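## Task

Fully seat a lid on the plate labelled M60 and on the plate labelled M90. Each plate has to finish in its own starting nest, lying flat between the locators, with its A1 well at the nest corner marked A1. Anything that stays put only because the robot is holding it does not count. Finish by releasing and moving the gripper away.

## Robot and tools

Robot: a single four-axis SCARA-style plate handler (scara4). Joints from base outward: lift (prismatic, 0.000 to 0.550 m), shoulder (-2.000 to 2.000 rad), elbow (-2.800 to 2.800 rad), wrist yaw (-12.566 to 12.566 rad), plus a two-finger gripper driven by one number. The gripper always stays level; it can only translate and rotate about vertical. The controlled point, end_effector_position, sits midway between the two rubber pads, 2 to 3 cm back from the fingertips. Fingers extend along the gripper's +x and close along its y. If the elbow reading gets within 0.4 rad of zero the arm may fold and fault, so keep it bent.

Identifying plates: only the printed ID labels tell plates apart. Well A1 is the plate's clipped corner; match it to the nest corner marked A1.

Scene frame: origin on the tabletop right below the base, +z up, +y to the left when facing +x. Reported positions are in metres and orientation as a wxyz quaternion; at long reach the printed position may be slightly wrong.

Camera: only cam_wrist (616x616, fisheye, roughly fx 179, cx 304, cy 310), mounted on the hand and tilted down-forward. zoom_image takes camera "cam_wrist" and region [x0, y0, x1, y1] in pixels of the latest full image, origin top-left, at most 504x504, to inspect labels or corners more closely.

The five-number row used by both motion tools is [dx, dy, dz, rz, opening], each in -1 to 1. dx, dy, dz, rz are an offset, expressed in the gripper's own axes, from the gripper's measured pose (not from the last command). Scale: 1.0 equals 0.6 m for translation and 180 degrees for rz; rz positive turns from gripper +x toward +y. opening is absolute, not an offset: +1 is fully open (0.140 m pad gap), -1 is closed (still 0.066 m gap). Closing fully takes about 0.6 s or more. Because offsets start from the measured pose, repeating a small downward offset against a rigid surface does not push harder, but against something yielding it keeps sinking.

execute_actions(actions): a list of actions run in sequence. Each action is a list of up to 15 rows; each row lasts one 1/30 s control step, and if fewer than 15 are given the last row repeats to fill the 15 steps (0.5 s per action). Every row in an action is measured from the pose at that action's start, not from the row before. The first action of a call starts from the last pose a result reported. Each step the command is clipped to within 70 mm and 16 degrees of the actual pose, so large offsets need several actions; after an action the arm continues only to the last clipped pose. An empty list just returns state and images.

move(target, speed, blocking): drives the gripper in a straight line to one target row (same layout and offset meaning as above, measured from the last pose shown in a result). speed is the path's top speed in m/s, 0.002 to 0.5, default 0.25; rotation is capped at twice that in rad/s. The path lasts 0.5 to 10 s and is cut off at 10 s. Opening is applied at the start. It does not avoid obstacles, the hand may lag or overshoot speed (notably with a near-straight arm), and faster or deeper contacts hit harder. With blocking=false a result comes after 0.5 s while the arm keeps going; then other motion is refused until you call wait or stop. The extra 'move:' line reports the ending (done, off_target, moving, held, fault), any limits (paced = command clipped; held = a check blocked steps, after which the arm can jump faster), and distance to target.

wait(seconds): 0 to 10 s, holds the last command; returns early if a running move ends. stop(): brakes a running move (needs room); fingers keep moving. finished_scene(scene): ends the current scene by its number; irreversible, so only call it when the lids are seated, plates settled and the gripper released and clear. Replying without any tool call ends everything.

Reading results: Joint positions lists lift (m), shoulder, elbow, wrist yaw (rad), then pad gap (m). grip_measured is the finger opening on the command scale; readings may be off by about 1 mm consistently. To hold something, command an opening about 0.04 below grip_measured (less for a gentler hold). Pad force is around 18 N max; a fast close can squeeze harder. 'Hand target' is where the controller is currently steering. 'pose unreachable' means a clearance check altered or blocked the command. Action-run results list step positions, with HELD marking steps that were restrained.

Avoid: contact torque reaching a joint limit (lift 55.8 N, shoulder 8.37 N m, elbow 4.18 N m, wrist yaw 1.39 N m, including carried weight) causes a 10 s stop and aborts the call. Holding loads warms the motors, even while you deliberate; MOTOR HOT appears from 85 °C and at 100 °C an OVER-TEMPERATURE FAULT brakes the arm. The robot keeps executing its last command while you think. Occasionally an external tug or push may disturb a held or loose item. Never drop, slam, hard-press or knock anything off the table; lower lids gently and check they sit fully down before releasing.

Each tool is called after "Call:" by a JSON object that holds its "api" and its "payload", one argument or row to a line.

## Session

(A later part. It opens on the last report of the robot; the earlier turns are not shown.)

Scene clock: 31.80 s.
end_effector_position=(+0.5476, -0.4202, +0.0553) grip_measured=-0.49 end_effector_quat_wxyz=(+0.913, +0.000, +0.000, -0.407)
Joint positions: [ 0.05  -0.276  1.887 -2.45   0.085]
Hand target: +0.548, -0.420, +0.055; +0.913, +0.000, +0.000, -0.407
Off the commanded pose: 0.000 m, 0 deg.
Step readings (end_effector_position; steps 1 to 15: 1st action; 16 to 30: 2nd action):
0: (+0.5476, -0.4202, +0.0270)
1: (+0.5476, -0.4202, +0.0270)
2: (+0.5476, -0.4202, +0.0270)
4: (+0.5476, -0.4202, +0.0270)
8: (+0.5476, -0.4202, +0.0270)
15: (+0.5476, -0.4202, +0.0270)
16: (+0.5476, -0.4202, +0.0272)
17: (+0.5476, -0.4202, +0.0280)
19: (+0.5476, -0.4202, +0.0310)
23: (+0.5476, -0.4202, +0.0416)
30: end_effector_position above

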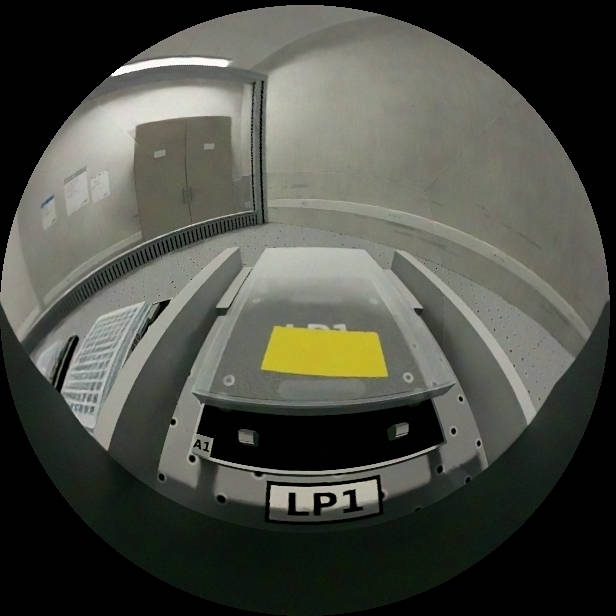

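Seated (stopped at 0.0376). Release and retreat.

Call:
{"api": "execute_actions", "payload": {
  "actions": [
    [[0,0,0,0,-0.45],[0,0,0,0,-0.4],[0,0,0,0,-0.2],[0,0,0,0,0.1],[0,0,0,0,0.1],[0,0,0,0,0.1],[0,0,0,0,0.1],[0,0,0.01,0,0.1],[0,0,0.02,0,0.1],[0,0,0.03,0,0.1],[0,0,0.045,0,0.1]],
    [[-0.02,0,0.02,0,0.6],[-0.05,0,0.02,0,0.6],[-0.08,0,0.02,0,0.6],[-0.11,0,0.02,0,0.6],[-0.15,0,0.02,0,0.6],[-0.18,0,0.02,0,0.6]]
  ]
}}

Call:
{"api": "zoom_image", "payload": {
  "camera": "cam_wrist",
  "region": [200, 230, 440, 400]
}}

Scene clock: 36.57 s.
end_effector_position=(+0.5459, -0.2101, +0.0769) grip_measured=+0.60 end_effector_quat_wxyz=(+0.968, +0.000, +0.000, -0.252)
Joint positions: [ 0.072  0.357  1.157 -2.024  0.125]
Hand target: +0.546, -0.210, +0.077; +0.968, +0.000, +0.000, -0.252
Off the commanded pose: 0.000 m, 0 deg.
Step readings (end_effector_position; steps 1 to 15: 1st action; 16 to 30: 2nd action):
0: (+0.6406, -0.2626, +0.0376)
1: (+0.6406, -0.2626, +0.0376)
2: (+0.6406, -0.2626, +0.0376)
4: (+0.6406, -0.2626, +0.0376)
8: (+0.6406, -0.2626, +0.0379)
15: (+0.6406, -0.2626, +0.0649)
16: (+0.6402, -0.2624, +0.0651)
17: (+0.6384, -0.2615, +0.0671)
19: (+0.6289, -0.2565, +0.0734)
23: (+0.5879, -0.2354, +0.0764)
30: end_effector_position above

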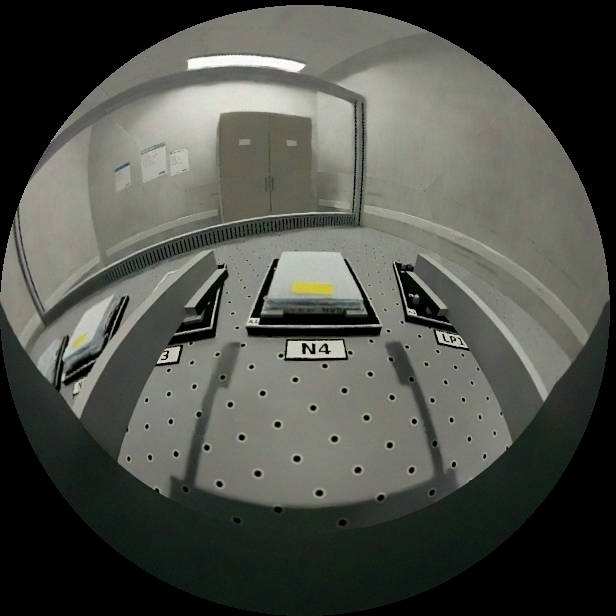

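Region (200, 230, 440, 400) of cam_wrist's 616x616 image, scaled by 2.100, with more detail than that image has; it fills the top 357 rows of this view, and the rest is white.

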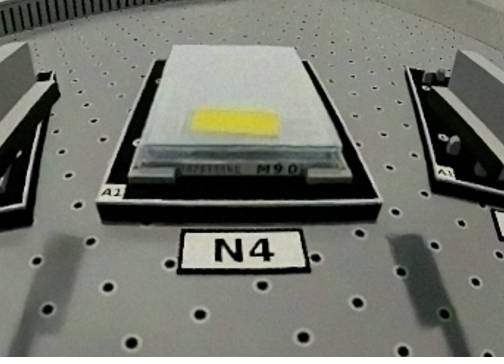

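Call:
{"api": "finished_scene", "payload": {
  "scene": 1
}}

The scene is finished: the task was done.


## Next scene

Fully seat a lid on the plate labelled C15 and on the plate labelled C61. Each plate has to finish in its own starting nest, lying flat between the locators, with its A1 well at the nest corner marked A1. Anything that stays put only because the robot is holding it does not count. Finish by releasing and moving the gripper away.

Call:
{"api": "execute_actions", "payload": {
  "actions": []
}}

Scene clock: 0.00 s.
end_effector_position=(+0.6024, -0.2490, +0.3293) grip_measured=+1.00 end_effector_quat_wxyz=(+0.902, +0.000, +0.000, -0.433)
Joint positions: [ 0.324  0.321  1.563 -2.779  0.14 ]
Hand target: +0.602, -0.249, +0.329; +0.902, +0.000, +0.000, -0.433

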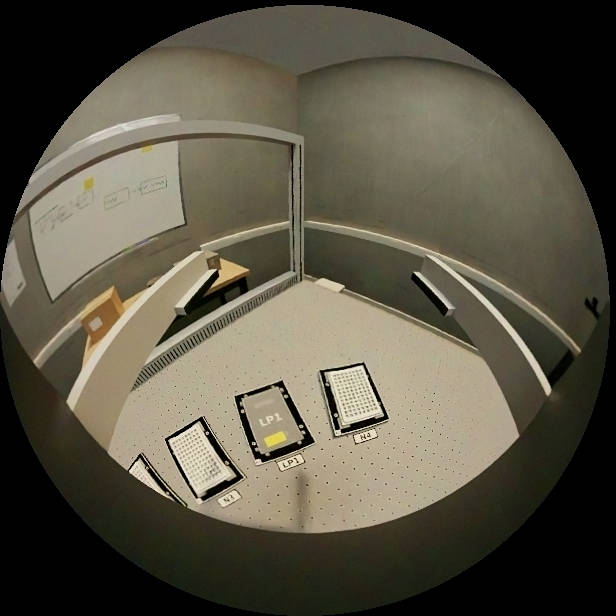

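Call:
{"api": "zoom_image", "payload": {
  "camera": "cam_wrist",
  "region": [120, 350, 400, 520]
}}

Region (120, 350, 400, 520) of cam_wrist's 616x616 image, scaled by 1.800, with more detail than that image has; it fills the top 306 rows of this view, and the rest is white.

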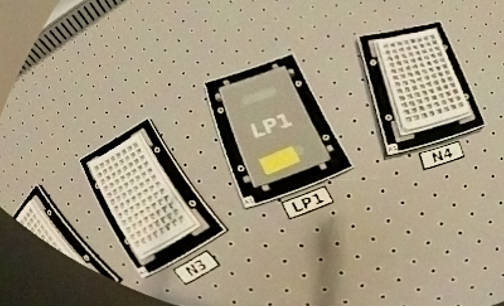

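Call:
{"api": "move", "payload": {
  "target": [-0.0183, -0.172, -0.4247, 0.052, 0.6],
  "speed": 0.45
}}

Call:
{"api": "zoom_image", "payload": {
  "camera": "cam_wrist",
  "region": [200, 230, 440, 400]
}}

Scene clock: 2.17 s.
end_effector_position=(+0.5149, -0.3052, +0.0744) grip_measured=+0.60 end_effector_quat_wxyz=(+0.934, +0.000, +0.000, -0.358)
Joint positions: [ 0.069  0.087  1.303 -2.122  0.125]
Hand target: +0.515, -0.305, +0.074; +0.934, +0.000, +0.000, -0.358
Off the commanded pose: 0.000 m, 0 deg.
move: done; limits=paced

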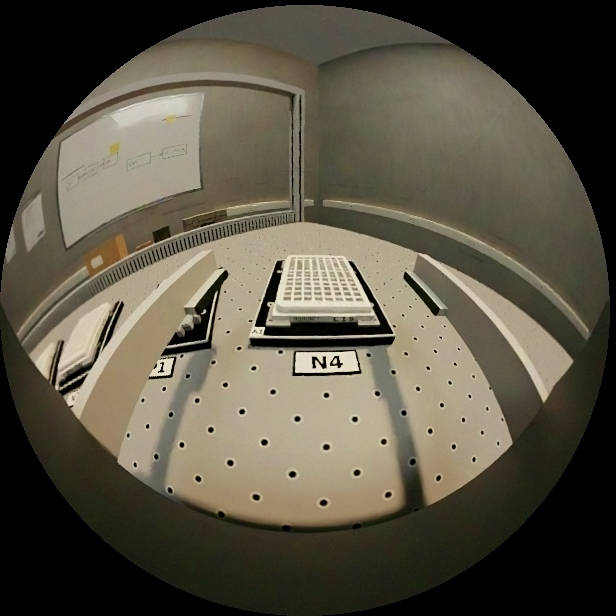

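Region (200, 230, 440, 400) of cam_wrist's 616x616 image, scaled by 2.100, with more detail than that image has; it fills the top 357 rows of this view, and the rest is white.

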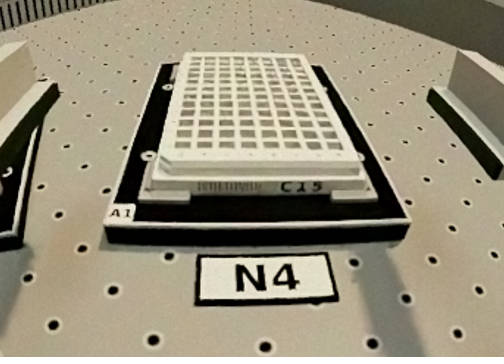

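Call:
{"api": "zoom_image", "payload": {
  "camera": "cam_wrist",
  "region": [240, 245, 405, 355]
}}

Region (240, 245, 405, 355) of cam_wrist's 616x616 image, scaled by 3.055, with more detail than that image has.

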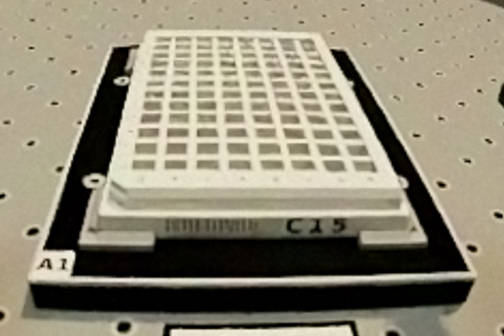

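Call:
{"api": "move", "payload": {
  "target": [0.124, 0.2687, -0.047, 0.0997, 0.0],
  "speed": 0.35
}}

Call:
{"api": "zoom_image", "payload": {
  "camera": "cam_wrist",
  "region": [170, 250, 470, 480]
}}

Scene clock: 9.20 s.
end_effector_position=(+0.6781, -0.2347, +0.0462) grip_measured=+0.00 end_effector_quat_wxyz=(+0.978, +0.000, +0.000, -0.208)
Joint positions: [ 0.041  0.147  1.845 -2.41   0.103]
Hand target: +0.678, -0.235, +0.046; +0.978, +0.000, +0.000, -0.208
Off the commanded pose: 0.000 m, 0 deg.
move: done

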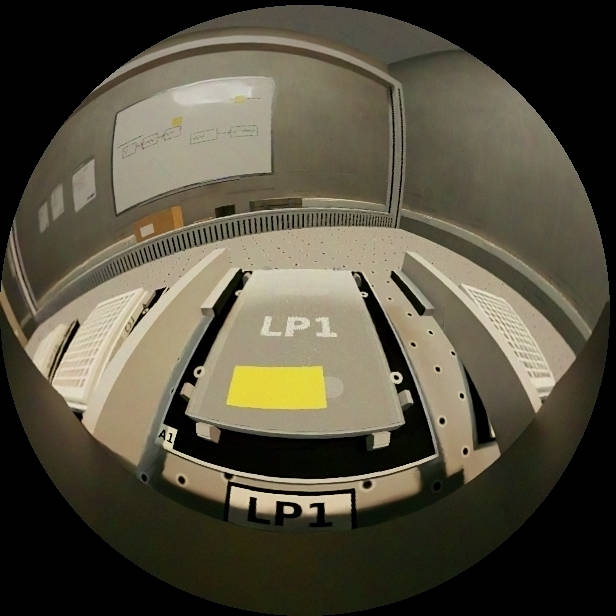

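Region (170, 250, 470, 480) of cam_wrist's 616x616 image, scaled by 1.680, with more detail than that image has; it fills the top 386 rows of this view, and the rest is white.

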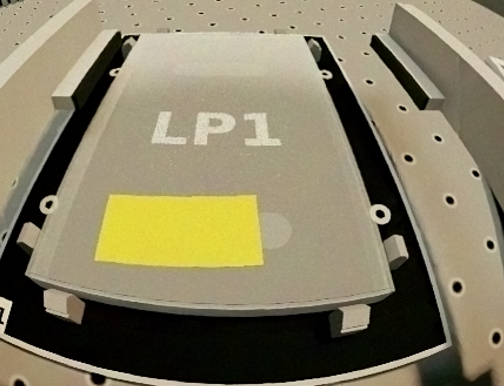

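Call:
{"api": "zoom_image", "payload": {
  "camera": "cam_wrist",
  "region": [30, 280, 180, 420]
}}

Call:
{"api": "execute_actions", "payload": {
  "actions": [
    [[-0.001,0.005,0,-0.002,0],[-0.003,0.011,0,-0.005,0],[-0.004,0.017,0,-0.007,0],[-0.005,0.0215,-0.004,-0.0086,-0.1],[-0.005,0.0215,-0.009,-0.0086,-0.1],[-0.005,0.0215,-0.014,-0.0086,-0.1],[-0.005,0.0215,-0.019,-0.0086,-0.15],[-0.005,0.0215,-0.023,-0.0086,-0.2],[-0.005,0.0215,-0.027,-0.0086,-0.2],[-0.005,0.0215,-0.03,-0.0086,-0.2],[-0.005,0.0215,-0.032,-0.0086,-0.2]]
  ]
}}

Region (30, 280, 180, 420) of cam_wrist's 616x616 image, scaled by 3.360, with more detail than that image has; it fills the top 470 rows of this view, and the rest is white.

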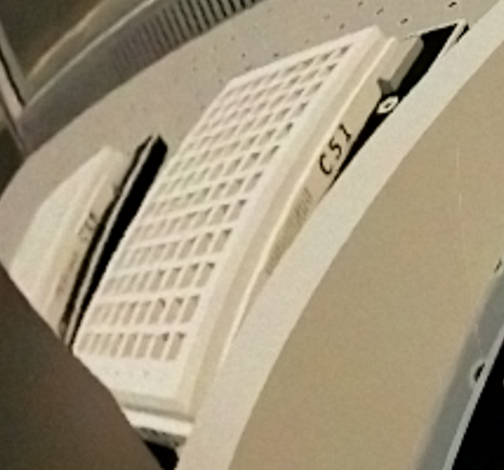

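Scene clock: 10.50 s.
end_effector_position=(+0.6806, -0.2216, +0.0269) grip_measured=-0.20 end_effector_quat_wxyz=(+0.975, +0.000, +0.000, -0.220)
Joint positions: [ 0.022  0.196  1.826 -2.467  0.096]
Hand target: +0.681, -0.222, +0.027; +0.975, +0.000, +0.000, -0.221
Off the commanded pose: 0.000 m, 0 deg.
Step readings (end_effector_position):
0: (+0.6781, -0.2347, +0.0462)
1: (+0.6780, -0.2346, +0.0462)
2: (+0.6781, -0.2330, +0.0462)
4: (+0.6797, -0.2260, +0.0461)
8: (+0.6808, -0.2213, +0.0359)
15: end_effector_position above

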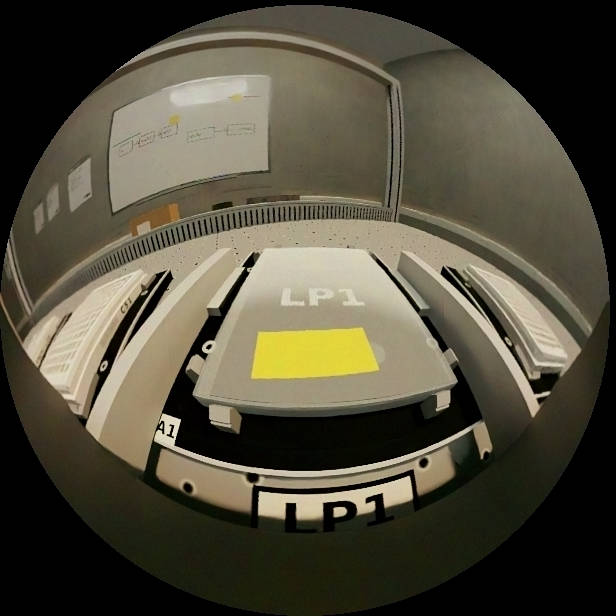

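Call:
{"api": "execute_actions", "payload": {
  "actions": [
    [[-0.0007,-0.0005,0,0.002,-0.25],[-0.0007,-0.0005,0,0.002,-0.3],[-0.0007,-0.0005,0,0.002,-0.34],[-0.0007,-0.0005,0,0.002,-0.38],[-0.0007,-0.0005,0,0.002,-0.41],[-0.0007,-0.0005,0,0.002,-0.43],[-0.0007,-0.0005,0,0.002,-0.45],[-0.0007,-0.0005,0,0.002,-0.46],[-0.0007,-0.0005,0,0.002,-0.47],[-0.0007,-0.0005,0,0.002,-0.48],[-0.0007,-0.0005,0,0.002,-0.49],[-0.0007,-0.0005,0,0.002,-0.5],[-0.0007,-0.0005,0,0.002,-0.51],[-0.0007,-0.0005,0,0.002,-0.52],[-0.0007,-0.0005,0,0.002,-0.53]]
  ]
}}

Scene clock: 11.60 s.
end_effector_position=(+0.6801, -0.2216, +0.0269) grip_measured=-0.49 end_effector_quat_wxyz=(+0.976, +0.000, +0.000, -0.217)
Joint positions: [ 0.022  0.195  1.823 -2.456  0.085]
Hand target: +0.680, -0.222, +0.027; +0.976, +0.000, +0.000, -0.217
Off the commanded pose: 0.000 m, 0 deg.
Step readings (end_effector_position):
0: (+0.6806, -0.2216, +0.0269)
1: (+0.6806, -0.2214, +0.0269)
2: (+0.6802, -0.2216, +0.0269)
4: (+0.6801, -0.2217, +0.0269)
8: (+0.6801, -0.2217, +0.0269)
15: end_effector_position above

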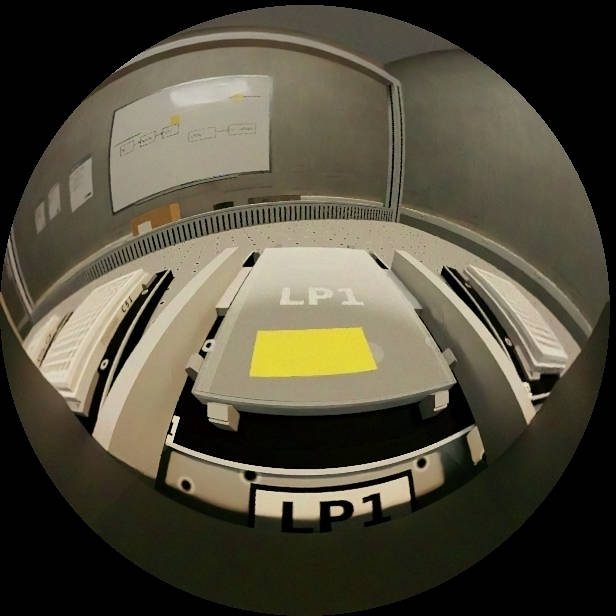

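Call:
{"api": "execute_actions", "payload": {
  "actions": [
    [[0,0,0.001,0,-0.53],[0,0,0.003,0,-0.53],[0,0,0.006,0,-0.53],[0,0,0.01,0,-0.53],[0,0,0.015,0,-0.53],[0,0,0.02,0,-0.53],[0,0,0.025,0,-0.53],[0,0,0.03,0,-0.53],[0,0,0.035,0,-0.53],[0,0,0.04,0,-0.53],[0,0,0.044,0,-0.53],[0,0,0.047,0,-0.53]]
  ]
}}

Call:
{"api": "move", "payload": {
  "target": [-0.0453, -0.2995, -0.0155, -0.0917, -0.53],
  "speed": 0.3
}}

Call:
{"api": "zoom_image", "payload": {
  "camera": "cam_wrist",
  "region": [170, 350, 300, 460]
}}

Call:
{"api": "zoom_image", "payload": {
  "camera": "cam_wrist",
  "region": [350, 340, 480, 450]
}}

Scene clock: 12.87 s.
end_effector_position=(+0.6802, -0.2216, +0.0552) grip_measured=-0.49 end_effector_quat_wxyz=(+0.976, +0.000, +0.000, -0.217)
Joint positions: [ 0.05   0.195  1.823 -2.456  0.085]
Hand target: +0.680, -0.222, +0.055; +0.976, +0.000, +0.000, -0.217
Off the commanded pose: 0.000 m, 0 deg.
Step readings (end_effector_position):
0: (+0.6801, -0.2216, +0.0269)
1: (+0.6801, -0.2216, +0.0271)
2: (+0.6801, -0.2216, +0.0278)
4: (+0.6801, -0.2216, +0.0308)
8: (+0.6801, -0.2216, +0.0413)
15: end_effector_position above

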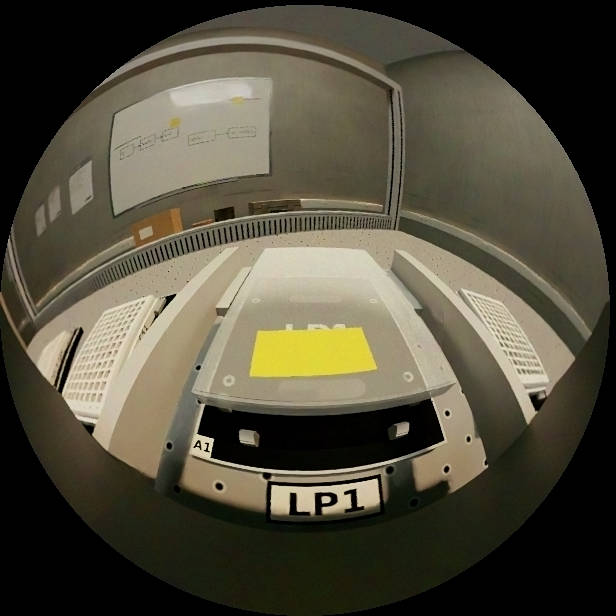

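Scene clock: 13.87 s.
end_effector_position=(+0.5793, -0.3730, +0.0459) grip_measured=-0.49 end_effector_quat_wxyz=(+0.935, +0.000, +0.000, -0.356)
Joint positions: [ 0.041 -0.147  1.812 -2.392  0.085]
Hand target: +0.579, -0.373, +0.046; +0.935, +0.000, +0.000, -0.355
Off the commanded pose: 0.000 m, 0 deg.
move: done

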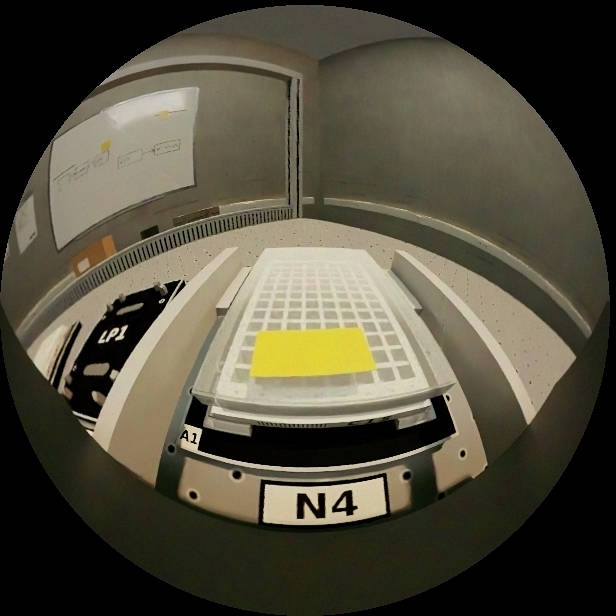

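Region (170, 350, 300, 460) of cam_wrist's 616x616 image, scaled by 3.877, with more detail than that image has; it fills the top 426 rows of this view, and the rest is white.

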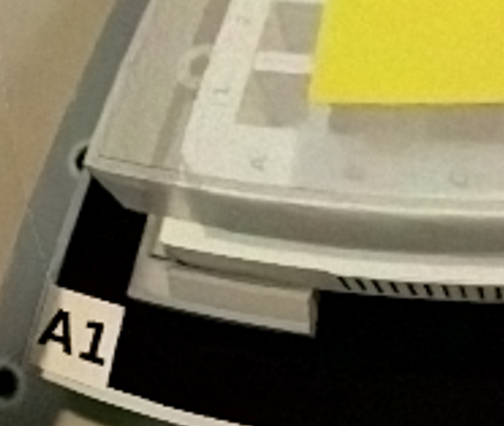

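Region (350, 340, 480, 450) of cam_wrist's 616x616 image, scaled by 3.877, with more detail than that image has; it fills the top 426 rows of this view, and the rest is white.

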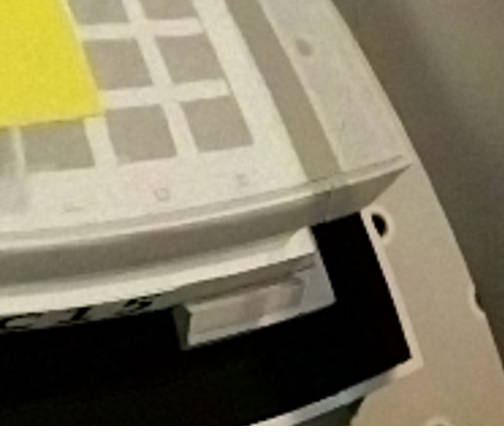

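Call:
{"api": "zoom_image", "payload": {
  "camera": "cam_wrist",
  "region": [240, 240, 400, 310]
}}

Region (240, 240, 400, 310) of cam_wrist's 616x616 image, scaled by 3.150, with more detail than that image has; it fills the top 220 rows of this view, and the rest is white.

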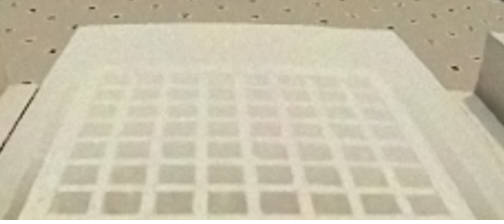

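Call:
{"api": "move", "payload": {
  "target": [0, 0.0005, -0.002, -0.002, -0.53],
  "speed": 0.02
}}

Call:
{"api": "move", "payload": {
  "target": [0, 0, -0.0125, 0, -0.53],
  "speed": 0.012
}}

Call:
{"api": "zoom_image", "payload": {
  "camera": "cam_wrist",
  "region": [170, 340, 480, 460]
}}

Scene clock: 15.50 s.
end_effector_position=(+0.5795, -0.3728, +0.0448) grip_measured=-0.49 end_effector_quat_wxyz=(+0.934, +0.000, +0.000, -0.358)
Joint positions: [ 0.04  -0.144  1.812 -2.401  0.085]
Hand target: +0.579, -0.373, +0.045; +0.934, +0.000, +0.000, -0.358
Off the commanded pose: 0.000 m, 0 deg.
move: done

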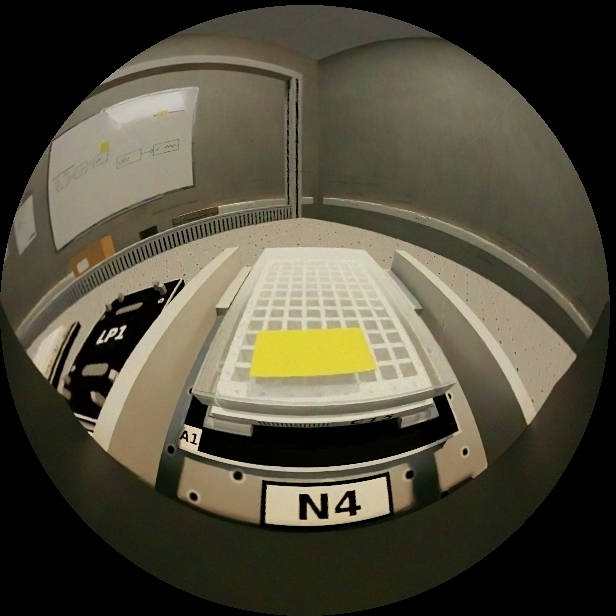

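Scene clock: 16.33 s.
end_effector_position=(+0.5795, -0.3728, +0.0375) grip_measured=-0.49 end_effector_quat_wxyz=(+0.934, +0.000, +0.000, -0.358)
Joint positions: [ 0.032 -0.144  1.812 -2.401  0.085]
Hand target: +0.579, -0.373, +0.037; +0.934, +0.000, +0.000, -0.358
Off the commanded pose: 0.000 m, 0 deg.
move: done

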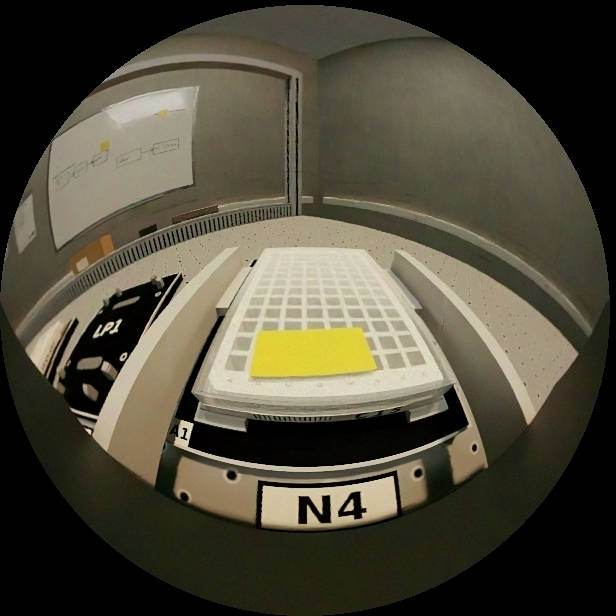

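Region (170, 340, 480, 460) of cam_wrist's 616x616 image, scaled by 1.626, with more detail than that image has; it fills the top 195 rows of this view, and the rest is white.

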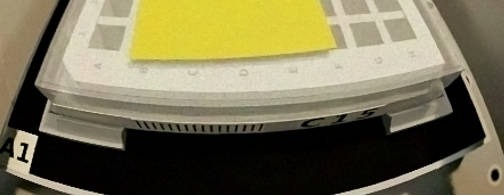

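Call:
{"api": "execute_actions", "payload": {
  "actions": [
    [[0,0,0,0,-0.45],[0,0,0,0,-0.4],[0,0,0,0,-0.2],[0,0,0,0,0.1],[0,0,0,0,0.1],[0,0,0,0,0.1],[0,0,0,0,0.1],[0,0,0.01,0,0.1],[0,0,0.02,0,0.1],[0,0,0.03,0,0.1],[0,0,0.045,0,0.1]]
  ]
}}

Call:
{"api": "move", "payload": {
  "target": [-0.7235, 0.7475, 0.016, 0.4183, 0.6],
  "speed": 0.5
}}

Call:
{"api": "zoom_image", "payload": {
  "camera": "cam_wrist",
  "region": [200, 230, 440, 400]
}}

Scene clock: 17.57 s.
end_effector_position=(+0.5795, -0.3728, +0.0648) grip_measured=+0.10 end_effector_quat_wxyz=(+0.934, +0.000, +0.000, -0.358)
Joint positions: [ 0.06  -0.144  1.812 -2.401  0.107]
Hand target: +0.579, -0.373, +0.064; +0.934, +0.000, +0.000, -0.358
Off the commanded pose: 0.000 m, 0 deg.
Step readings (end_effector_position):
0: (+0.5795, -0.3728, +0.0375)
1: (+0.5795, -0.3728, +0.0375)
2: (+0.5795, -0.3728, +0.0376)
4: (+0.5795, -0.3728, +0.0375)
8: (+0.5795, -0.3728, +0.0378)
15: end_effector_position above

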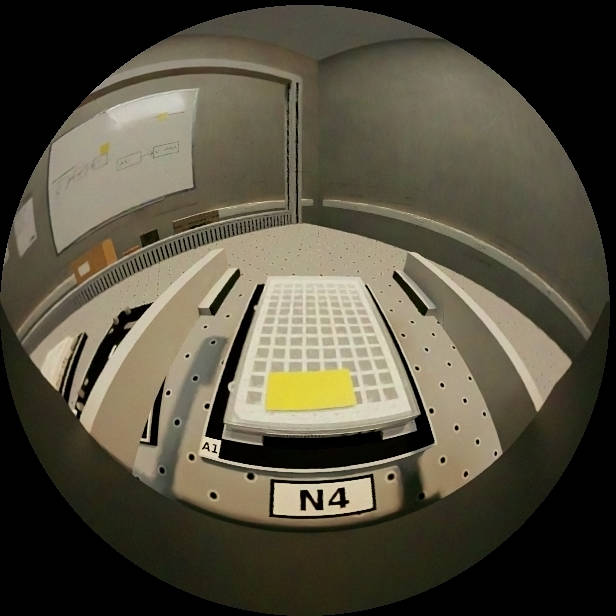

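Scene clock: 19.57 s.
end_effector_position=(+0.5565, +0.2507, +0.0744) grip_measured=+0.60 end_effector_quat_wxyz=(+0.958, +0.000, +0.000, +0.286)
Joint positions: [ 0.069  1.401  1.301 -2.122  0.125]
Hand target: +0.556, +0.251, +0.074; +0.958, +0.000, +0.000, +0.286
Off the commanded pose: 0.001 m, 0 deg.
move: done; limits=paced

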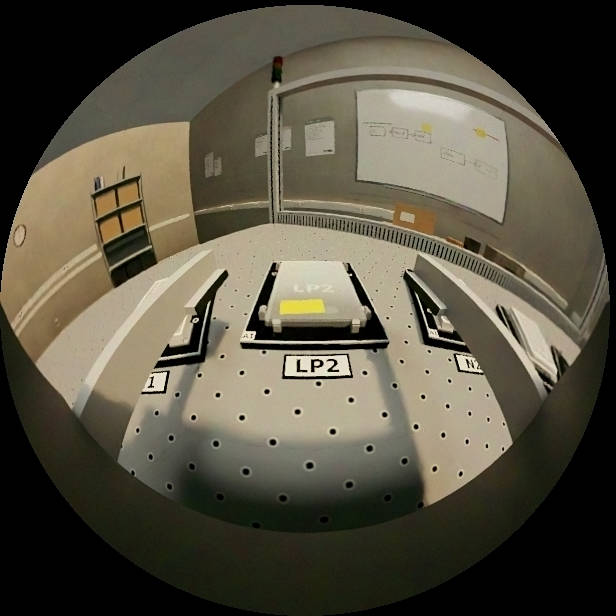

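Region (200, 230, 440, 400) of cam_wrist's 616x616 image, scaled by 2.100, with more detail than that image has; it fills the top 357 rows of this view, and the rest is white.

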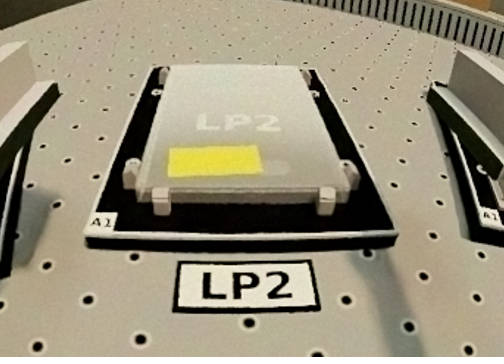

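Call:
{"api": "move", "payload": {
  "target": [0.15, 0, -0.06, 0, 0.0],
  "speed": 0.3
}}

Call:
{"api": "zoom_image", "payload": {
  "camera": "cam_wrist",
  "region": [170, 250, 470, 480]
}}

Call:
{"api": "zoom_image", "payload": {
  "camera": "cam_wrist",
  "region": [30, 270, 190, 420]
}}

Scene clock: 21.03 s.
end_effector_position=(+0.6318, +0.3002, +0.0384) grip_measured=+0.00 end_effector_quat_wxyz=(+0.958, +0.000, +0.000, +0.286)
Joint positions: [ 0.033  1.196  1.791 -2.405  0.103]
Hand target: +0.632, +0.300, +0.038; +0.958, +0.000, +0.000, +0.286
Off the commanded pose: 0.000 m, 0 deg.
move: done

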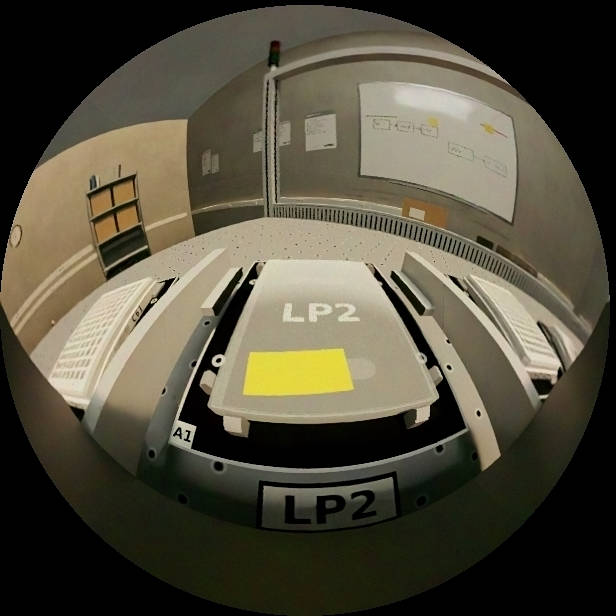

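Region (170, 250, 470, 480) of cam_wrist's 616x616 image, scaled by 1.680, with more detail than that image has; it fills the top 386 rows of this view, and the rest is white.

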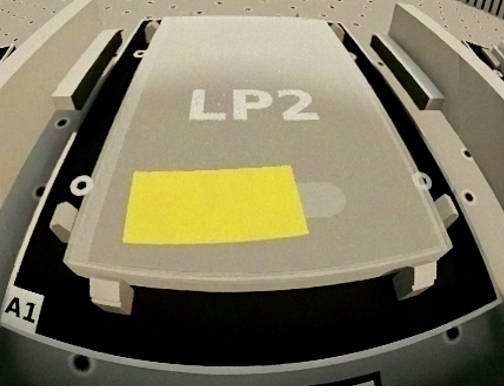

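Region (30, 270, 190, 420) of cam_wrist's 616x616 image, scaled by 3.150, with more detail than that image has; it fills the top 472 rows of this view, and the rest is white.

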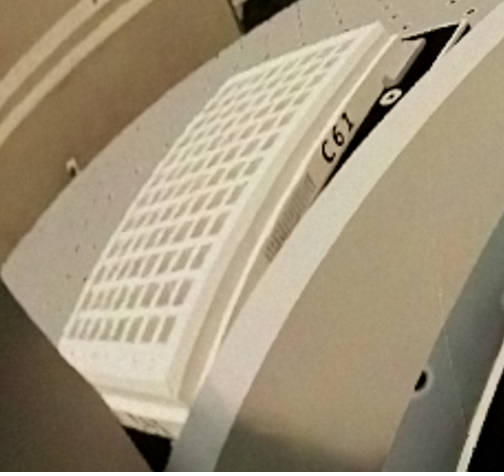

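Call:
{"api": "execute_actions", "payload": {
  "actions": [
    [[0.001,-0.0004,-0.003,0,-0.1],[0.001,-0.0004,-0.007,0,-0.15],[0.001,-0.0004,-0.011,0,-0.2],[0.001,-0.0004,-0.015,0,-0.2],[0.001,-0.0004,-0.0175,0,-0.2],[0.001,-0.0004,-0.019,0,-0.2],[0.001,-0.0004,-0.019,0,-0.25],[0.001,-0.0004,-0.019,0,-0.3],[0.001,-0.0004,-0.019,0,-0.34],[0.001,-0.0004,-0.019,0,-0.38],[0.001,-0.0004,-0.019,0,-0.41],[0.001,-0.0004,-0.019,0,-0.43],[0.001,-0.0004,-0.019,0,-0.45],[0.001,-0.0004,-0.019,0,-0.46],[0.001,-0.0004,-0.019,0,-0.47]],
    [[0,0,0,0,-0.48],[0,0,0,0,-0.49],[0,0,0,0,-0.5],[0,0,0,0,-0.51],[0,0,0,0,-0.52],[0,0,0,0,-0.53],[0,0,0,0,-0.53],[0,0,0,0,-0.53],[0,0,0.001,0,-0.53],[0,0,0.003,0,-0.53],[0,0,0.006,0,-0.53],[0,0,0.01,0,-0.53],[0,0,0.015,0,-0.53],[0,0,0.02,0,-0.53],[0,0,0.025,0,-0.53]],
    [[0,0,0.01,0,-0.53],[0,0,0.016,0,-0.53],[0,0,0.022,0,-0.53],[0,0,0.028,0,-0.53],[0,0,0.032,0,-0.53]]
  ]
}}

Scene clock: 23.40 s.
end_effector_position=(+0.6324, +0.3003, +0.0576) grip_measured=-0.49 end_effector_quat_wxyz=(+0.958, +0.000, +0.000, +0.286)
Joint positions: [ 0.053  1.193  1.794 -2.407  0.085]
Hand target: +0.632, +0.300, +0.058; +0.958, +0.000, +0.000, +0.286
Off the commanded pose: 0.000 m, 0 deg.
Step readings (end_effector_position; steps 1 to 15: 1st action; 16 to 30: 2nd action; 31 to 45: 3rd action):
0: (+0.6318, +0.3002, +0.0384)
1: (+0.6319, +0.3002, +0.0381)
2: (+0.6323, +0.3003, +0.0364)
4: (+0.6324, +0.3003, +0.0319)
8: (+0.6324, +0.3003, +0.0268)
15: (+0.6324, +0.3003, +0.0269)
16: (+0.6324, +0.3003, +0.0269)
17: (+0.6324, +0.3003, +0.0269)
19: (+0.6324, +0.3003, +0.0269)
23: (+0.6324, +0.3003, +0.0269)
30: (+0.6324, +0.3003, +0.0384)
31: (+0.6324, +0.3003, +0.0413)
32: (+0.6324, +0.3003, +0.0440)
34: (+0.6324, +0.3003, +0.0504)
38: (+0.6324, +0.3003, +0.0578)
45: end_effector_position above

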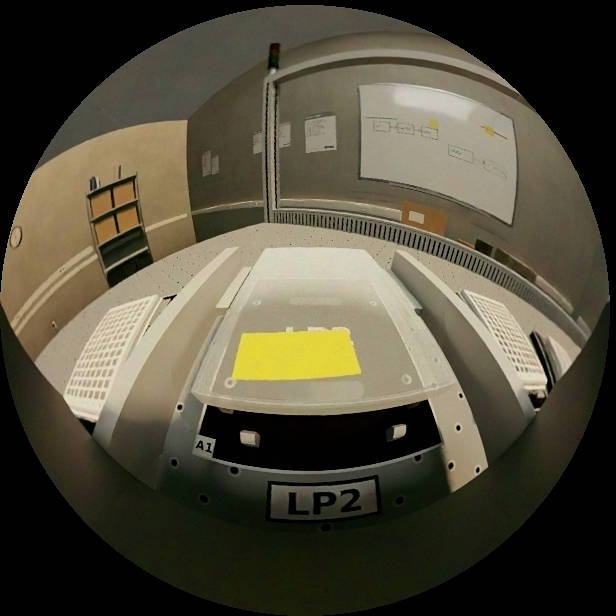

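Call:
{"api": "move", "payload": {
  "target": [-0.0617, 0.2933, -0.018, 0.1056, -0.53],
  "speed": 0.3
}}

Call:
{"api": "zoom_image", "payload": {
  "camera": "cam_wrist",
  "region": [170, 350, 300, 460]
}}

Call:
{"api": "zoom_image", "payload": {
  "camera": "cam_wrist",
  "region": [350, 340, 480, 450]
}}

Call:
{"api": "zoom_image", "payload": {
  "camera": "cam_wrist",
  "region": [240, 240, 400, 310]
}}

Scene clock: 24.83 s.
end_effector_position=(+0.5046, +0.4271, +0.0468) grip_measured=-0.49 end_effector_quat_wxyz=(+0.898, +0.000, +0.000, +0.441)
Joint positions: [ 0.042  1.546  1.747 -2.381  0.085]
Hand target: +0.505, +0.427, +0.047; +0.898, +0.000, +0.000, +0.441
Off the commanded pose: 0.000 m, 0 deg.
move: done

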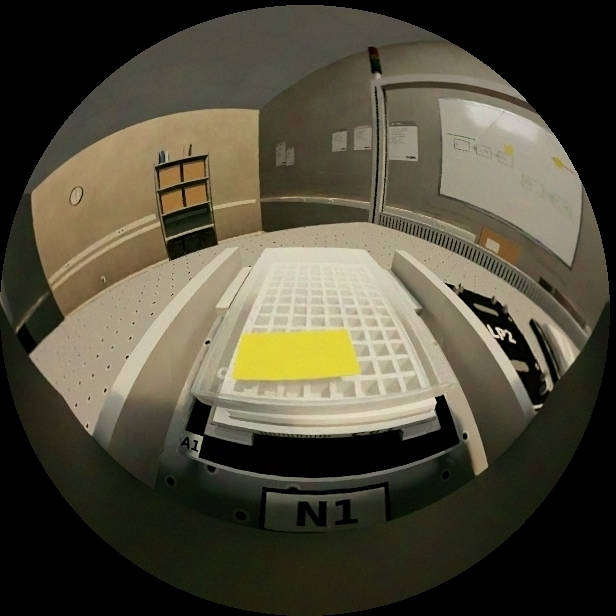

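Region (170, 350, 300, 460) of cam_wrist's 616x616 image, scaled by 3.877, with more detail than that image has; it fills the top 426 rows of this view, and the rest is white.

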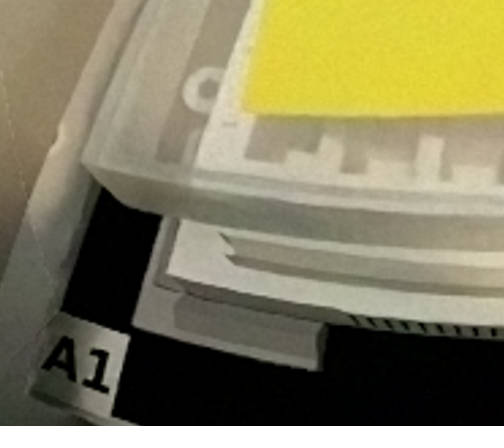

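Region (350, 340, 480, 450) of cam_wrist's 616x616 image, scaled by 3.877, with more detail than that image has; it fills the top 426 rows of this view, and the rest is white.

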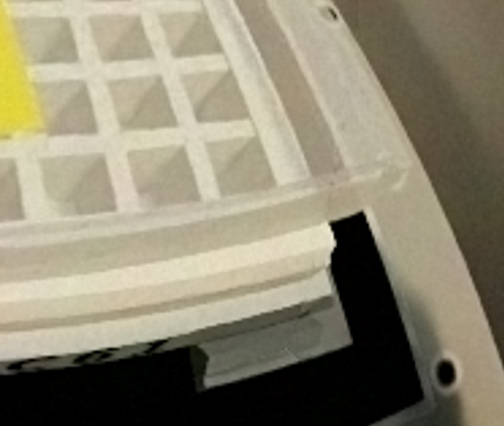

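Region (240, 240, 400, 310) of cam_wrist's 616x616 image, scaled by 3.150, with more detail than that image has; it fills the top 220 rows of this view, and the rest is white.

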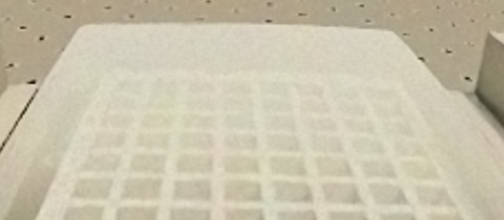

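Call:
{"api": "move", "payload": {
  "target": [-0.0062, -0.0041, -0.0025, -0.0112, -0.53],
  "speed": 0.04
}}

Call:
{"api": "zoom_image", "payload": {
  "camera": "cam_wrist",
  "region": [170, 350, 300, 460]
}}

Call:
{"api": "zoom_image", "payload": {
  "camera": "cam_wrist",
  "region": [350, 340, 480, 450]
}}

Call:
{"api": "zoom_image", "payload": {
  "camera": "cam_wrist",
  "region": [240, 240, 400, 310]
}}

Scene clock: 26.33 s.
end_effector_position=(+0.5043, +0.4227, +0.0453) grip_measured=-0.49 end_effector_quat_wxyz=(+0.905, +0.000, +0.000, +0.425)
Joint positions: [ 0.04   1.562  1.726 -2.41   0.085]
Hand target: +0.504, +0.423, +0.045; +0.905, +0.000, +0.000, +0.425
Off the commanded pose: 0.000 m, 0 deg.
move: done

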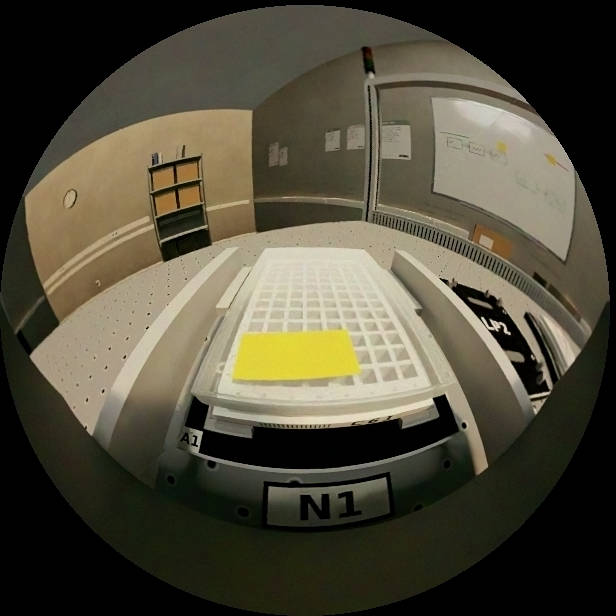

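Region (170, 350, 300, 460) of cam_wrist's 616x616 image, scaled by 3.877, with more detail than that image has; it fills the top 426 rows of this view, and the rest is white.

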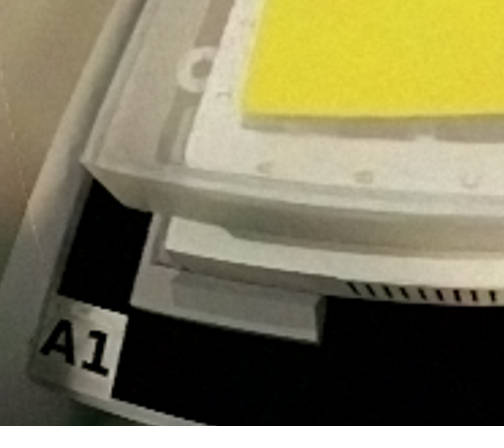

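Region (350, 340, 480, 450) of cam_wrist's 616x616 image, scaled by 3.877, with more detail than that image has; it fills the top 426 rows of this view, and the rest is white.

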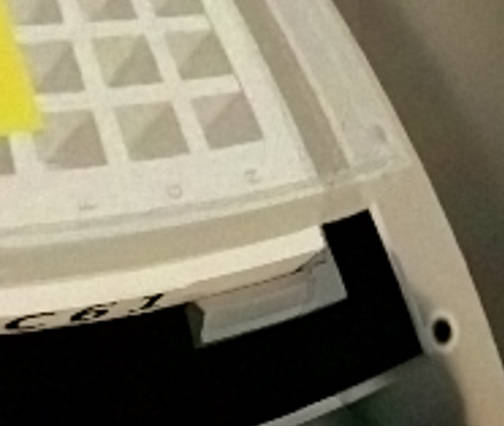

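Region (240, 240, 400, 310) of cam_wrist's 616x616 image, scaled by 3.150, with more detail than that image has; it fills the top 220 rows of this view, and the rest is white.

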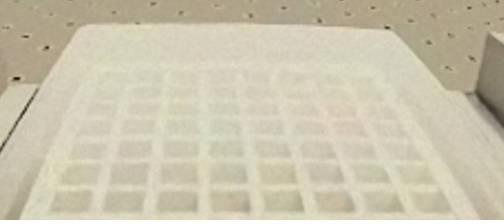

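Call:
{"api": "move", "payload": {
  "target": [-0.0003, 0, -0.0134, 0, -0.53],
  "speed": 0.012
}}

Call:
{"api": "zoom_image", "payload": {
  "camera": "cam_wrist",
  "region": [170, 340, 480, 460]
}}

Scene clock: 27.50 s.
end_effector_position=(+0.5042, +0.4226, +0.0375) grip_measured=-0.49 end_effector_quat_wxyz=(+0.905, +0.000, +0.000, +0.425)
Joint positions: [ 0.032  1.562  1.725 -2.409  0.085]
Hand target: +0.504, +0.423, +0.037; +0.905, +0.000, +0.000, +0.425
Off the commanded pose: 0.000 m, 0 deg.
move: done

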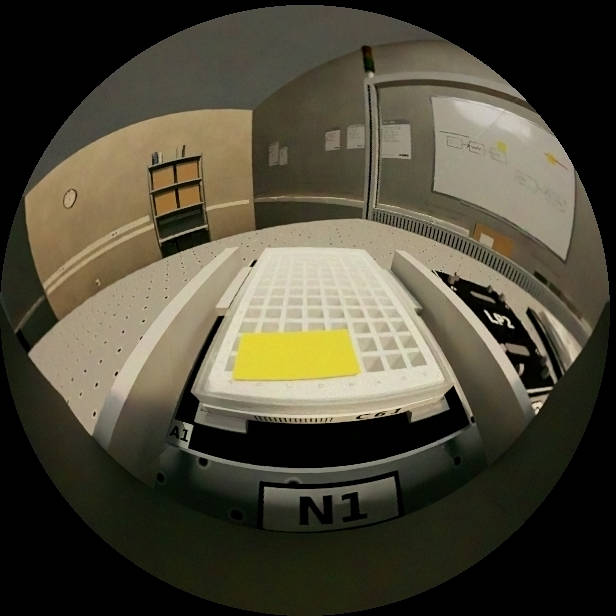

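Region (170, 340, 480, 460) of cam_wrist's 616x616 image, scaled by 1.626, with more detail than that image has; it fills the top 195 rows of this view, and the rest is white.

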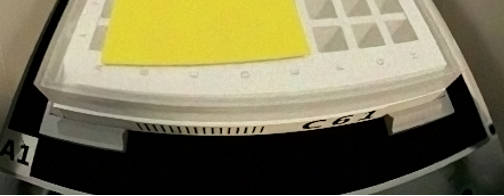

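Call:
{"api": "execute_actions", "payload": {
  "actions": [
    [[0,0,0,0,-0.45],[0,0,0,0,-0.4],[0,0,0,0,-0.2],[0,0,0,0,0.1],[0,0,0,0,0.1],[0,0,0,0,0.1],[0,0,0,0,0.1],[0,0,0.01,0,0.1],[0,0,0.02,0,0.1],[0,0,0.03,0,0.1],[0,0,0.045,0,0.1]],
    [[-0.02,0,0.02,0,0.6],[-0.05,0,0.02,0,0.6],[-0.08,0,0.02,0,0.6],[-0.11,0,0.02,0,0.6],[-0.15,0,0.02,0,0.6],[-0.18,0,0.02,0,0.6]]
  ]
}}

Call:
{"api": "zoom_image", "payload": {
  "camera": "cam_wrist",
  "region": [200, 230, 600, 420]
}}

Scene clock: 29.00 s.
end_effector_position=(+0.4353, +0.3392, +0.0768) grip_measured=+0.60 end_effector_quat_wxyz=(+0.905, +0.000, +0.000, +0.425)
Joint positions: [ 0.072  1.808  1.164 -2.094  0.125]
Hand target: +0.435, +0.339, +0.077; +0.905, +0.000, +0.000, +0.425
Off the commanded pose: 0.000 m, 0 deg.
Step readings (end_effector_position; steps 1 to 15: 1st action; 16 to 30: 2nd action):
0: (+0.5042, +0.4226, +0.0375)
1: (+0.5042, +0.4226, +0.0375)
2: (+0.5042, +0.4226, +0.0376)
4: (+0.5042, +0.4226, +0.0375)
8: (+0.5042, +0.4226, +0.0378)
15: (+0.5042, +0.4226, +0.0648)
16: (+0.5040, +0.4223, +0.0650)
17: (+0.5029, +0.4208, +0.0668)
19: (+0.4965, +0.4126, +0.0731)
23: (+0.4685, +0.3768, +0.0762)
30: end_effector_position above

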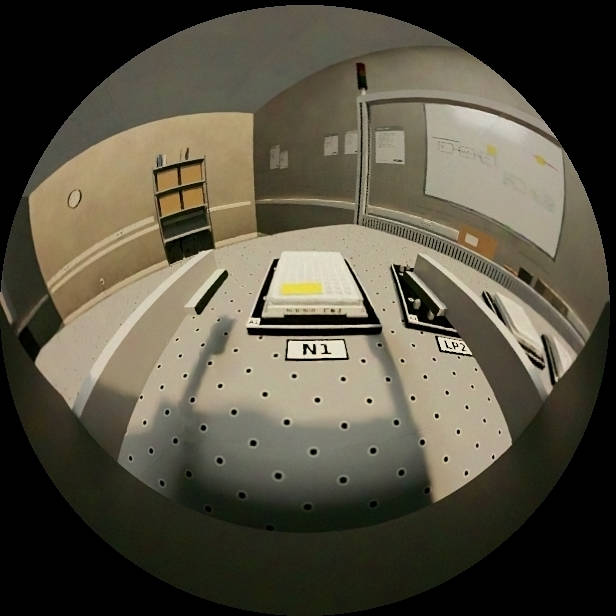

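Region (200, 230, 600, 420) of cam_wrist's 616x616 image, scaled by 1.260, with more detail than that image has; it fills the top 239 rows of this view, and the rest is white.

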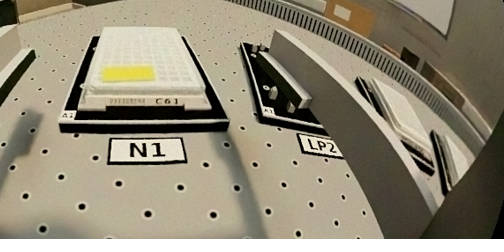

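Call:
{"api": "finished_scene", "payload": {
  "scene": 2
}}

The scene is finished: the task was done.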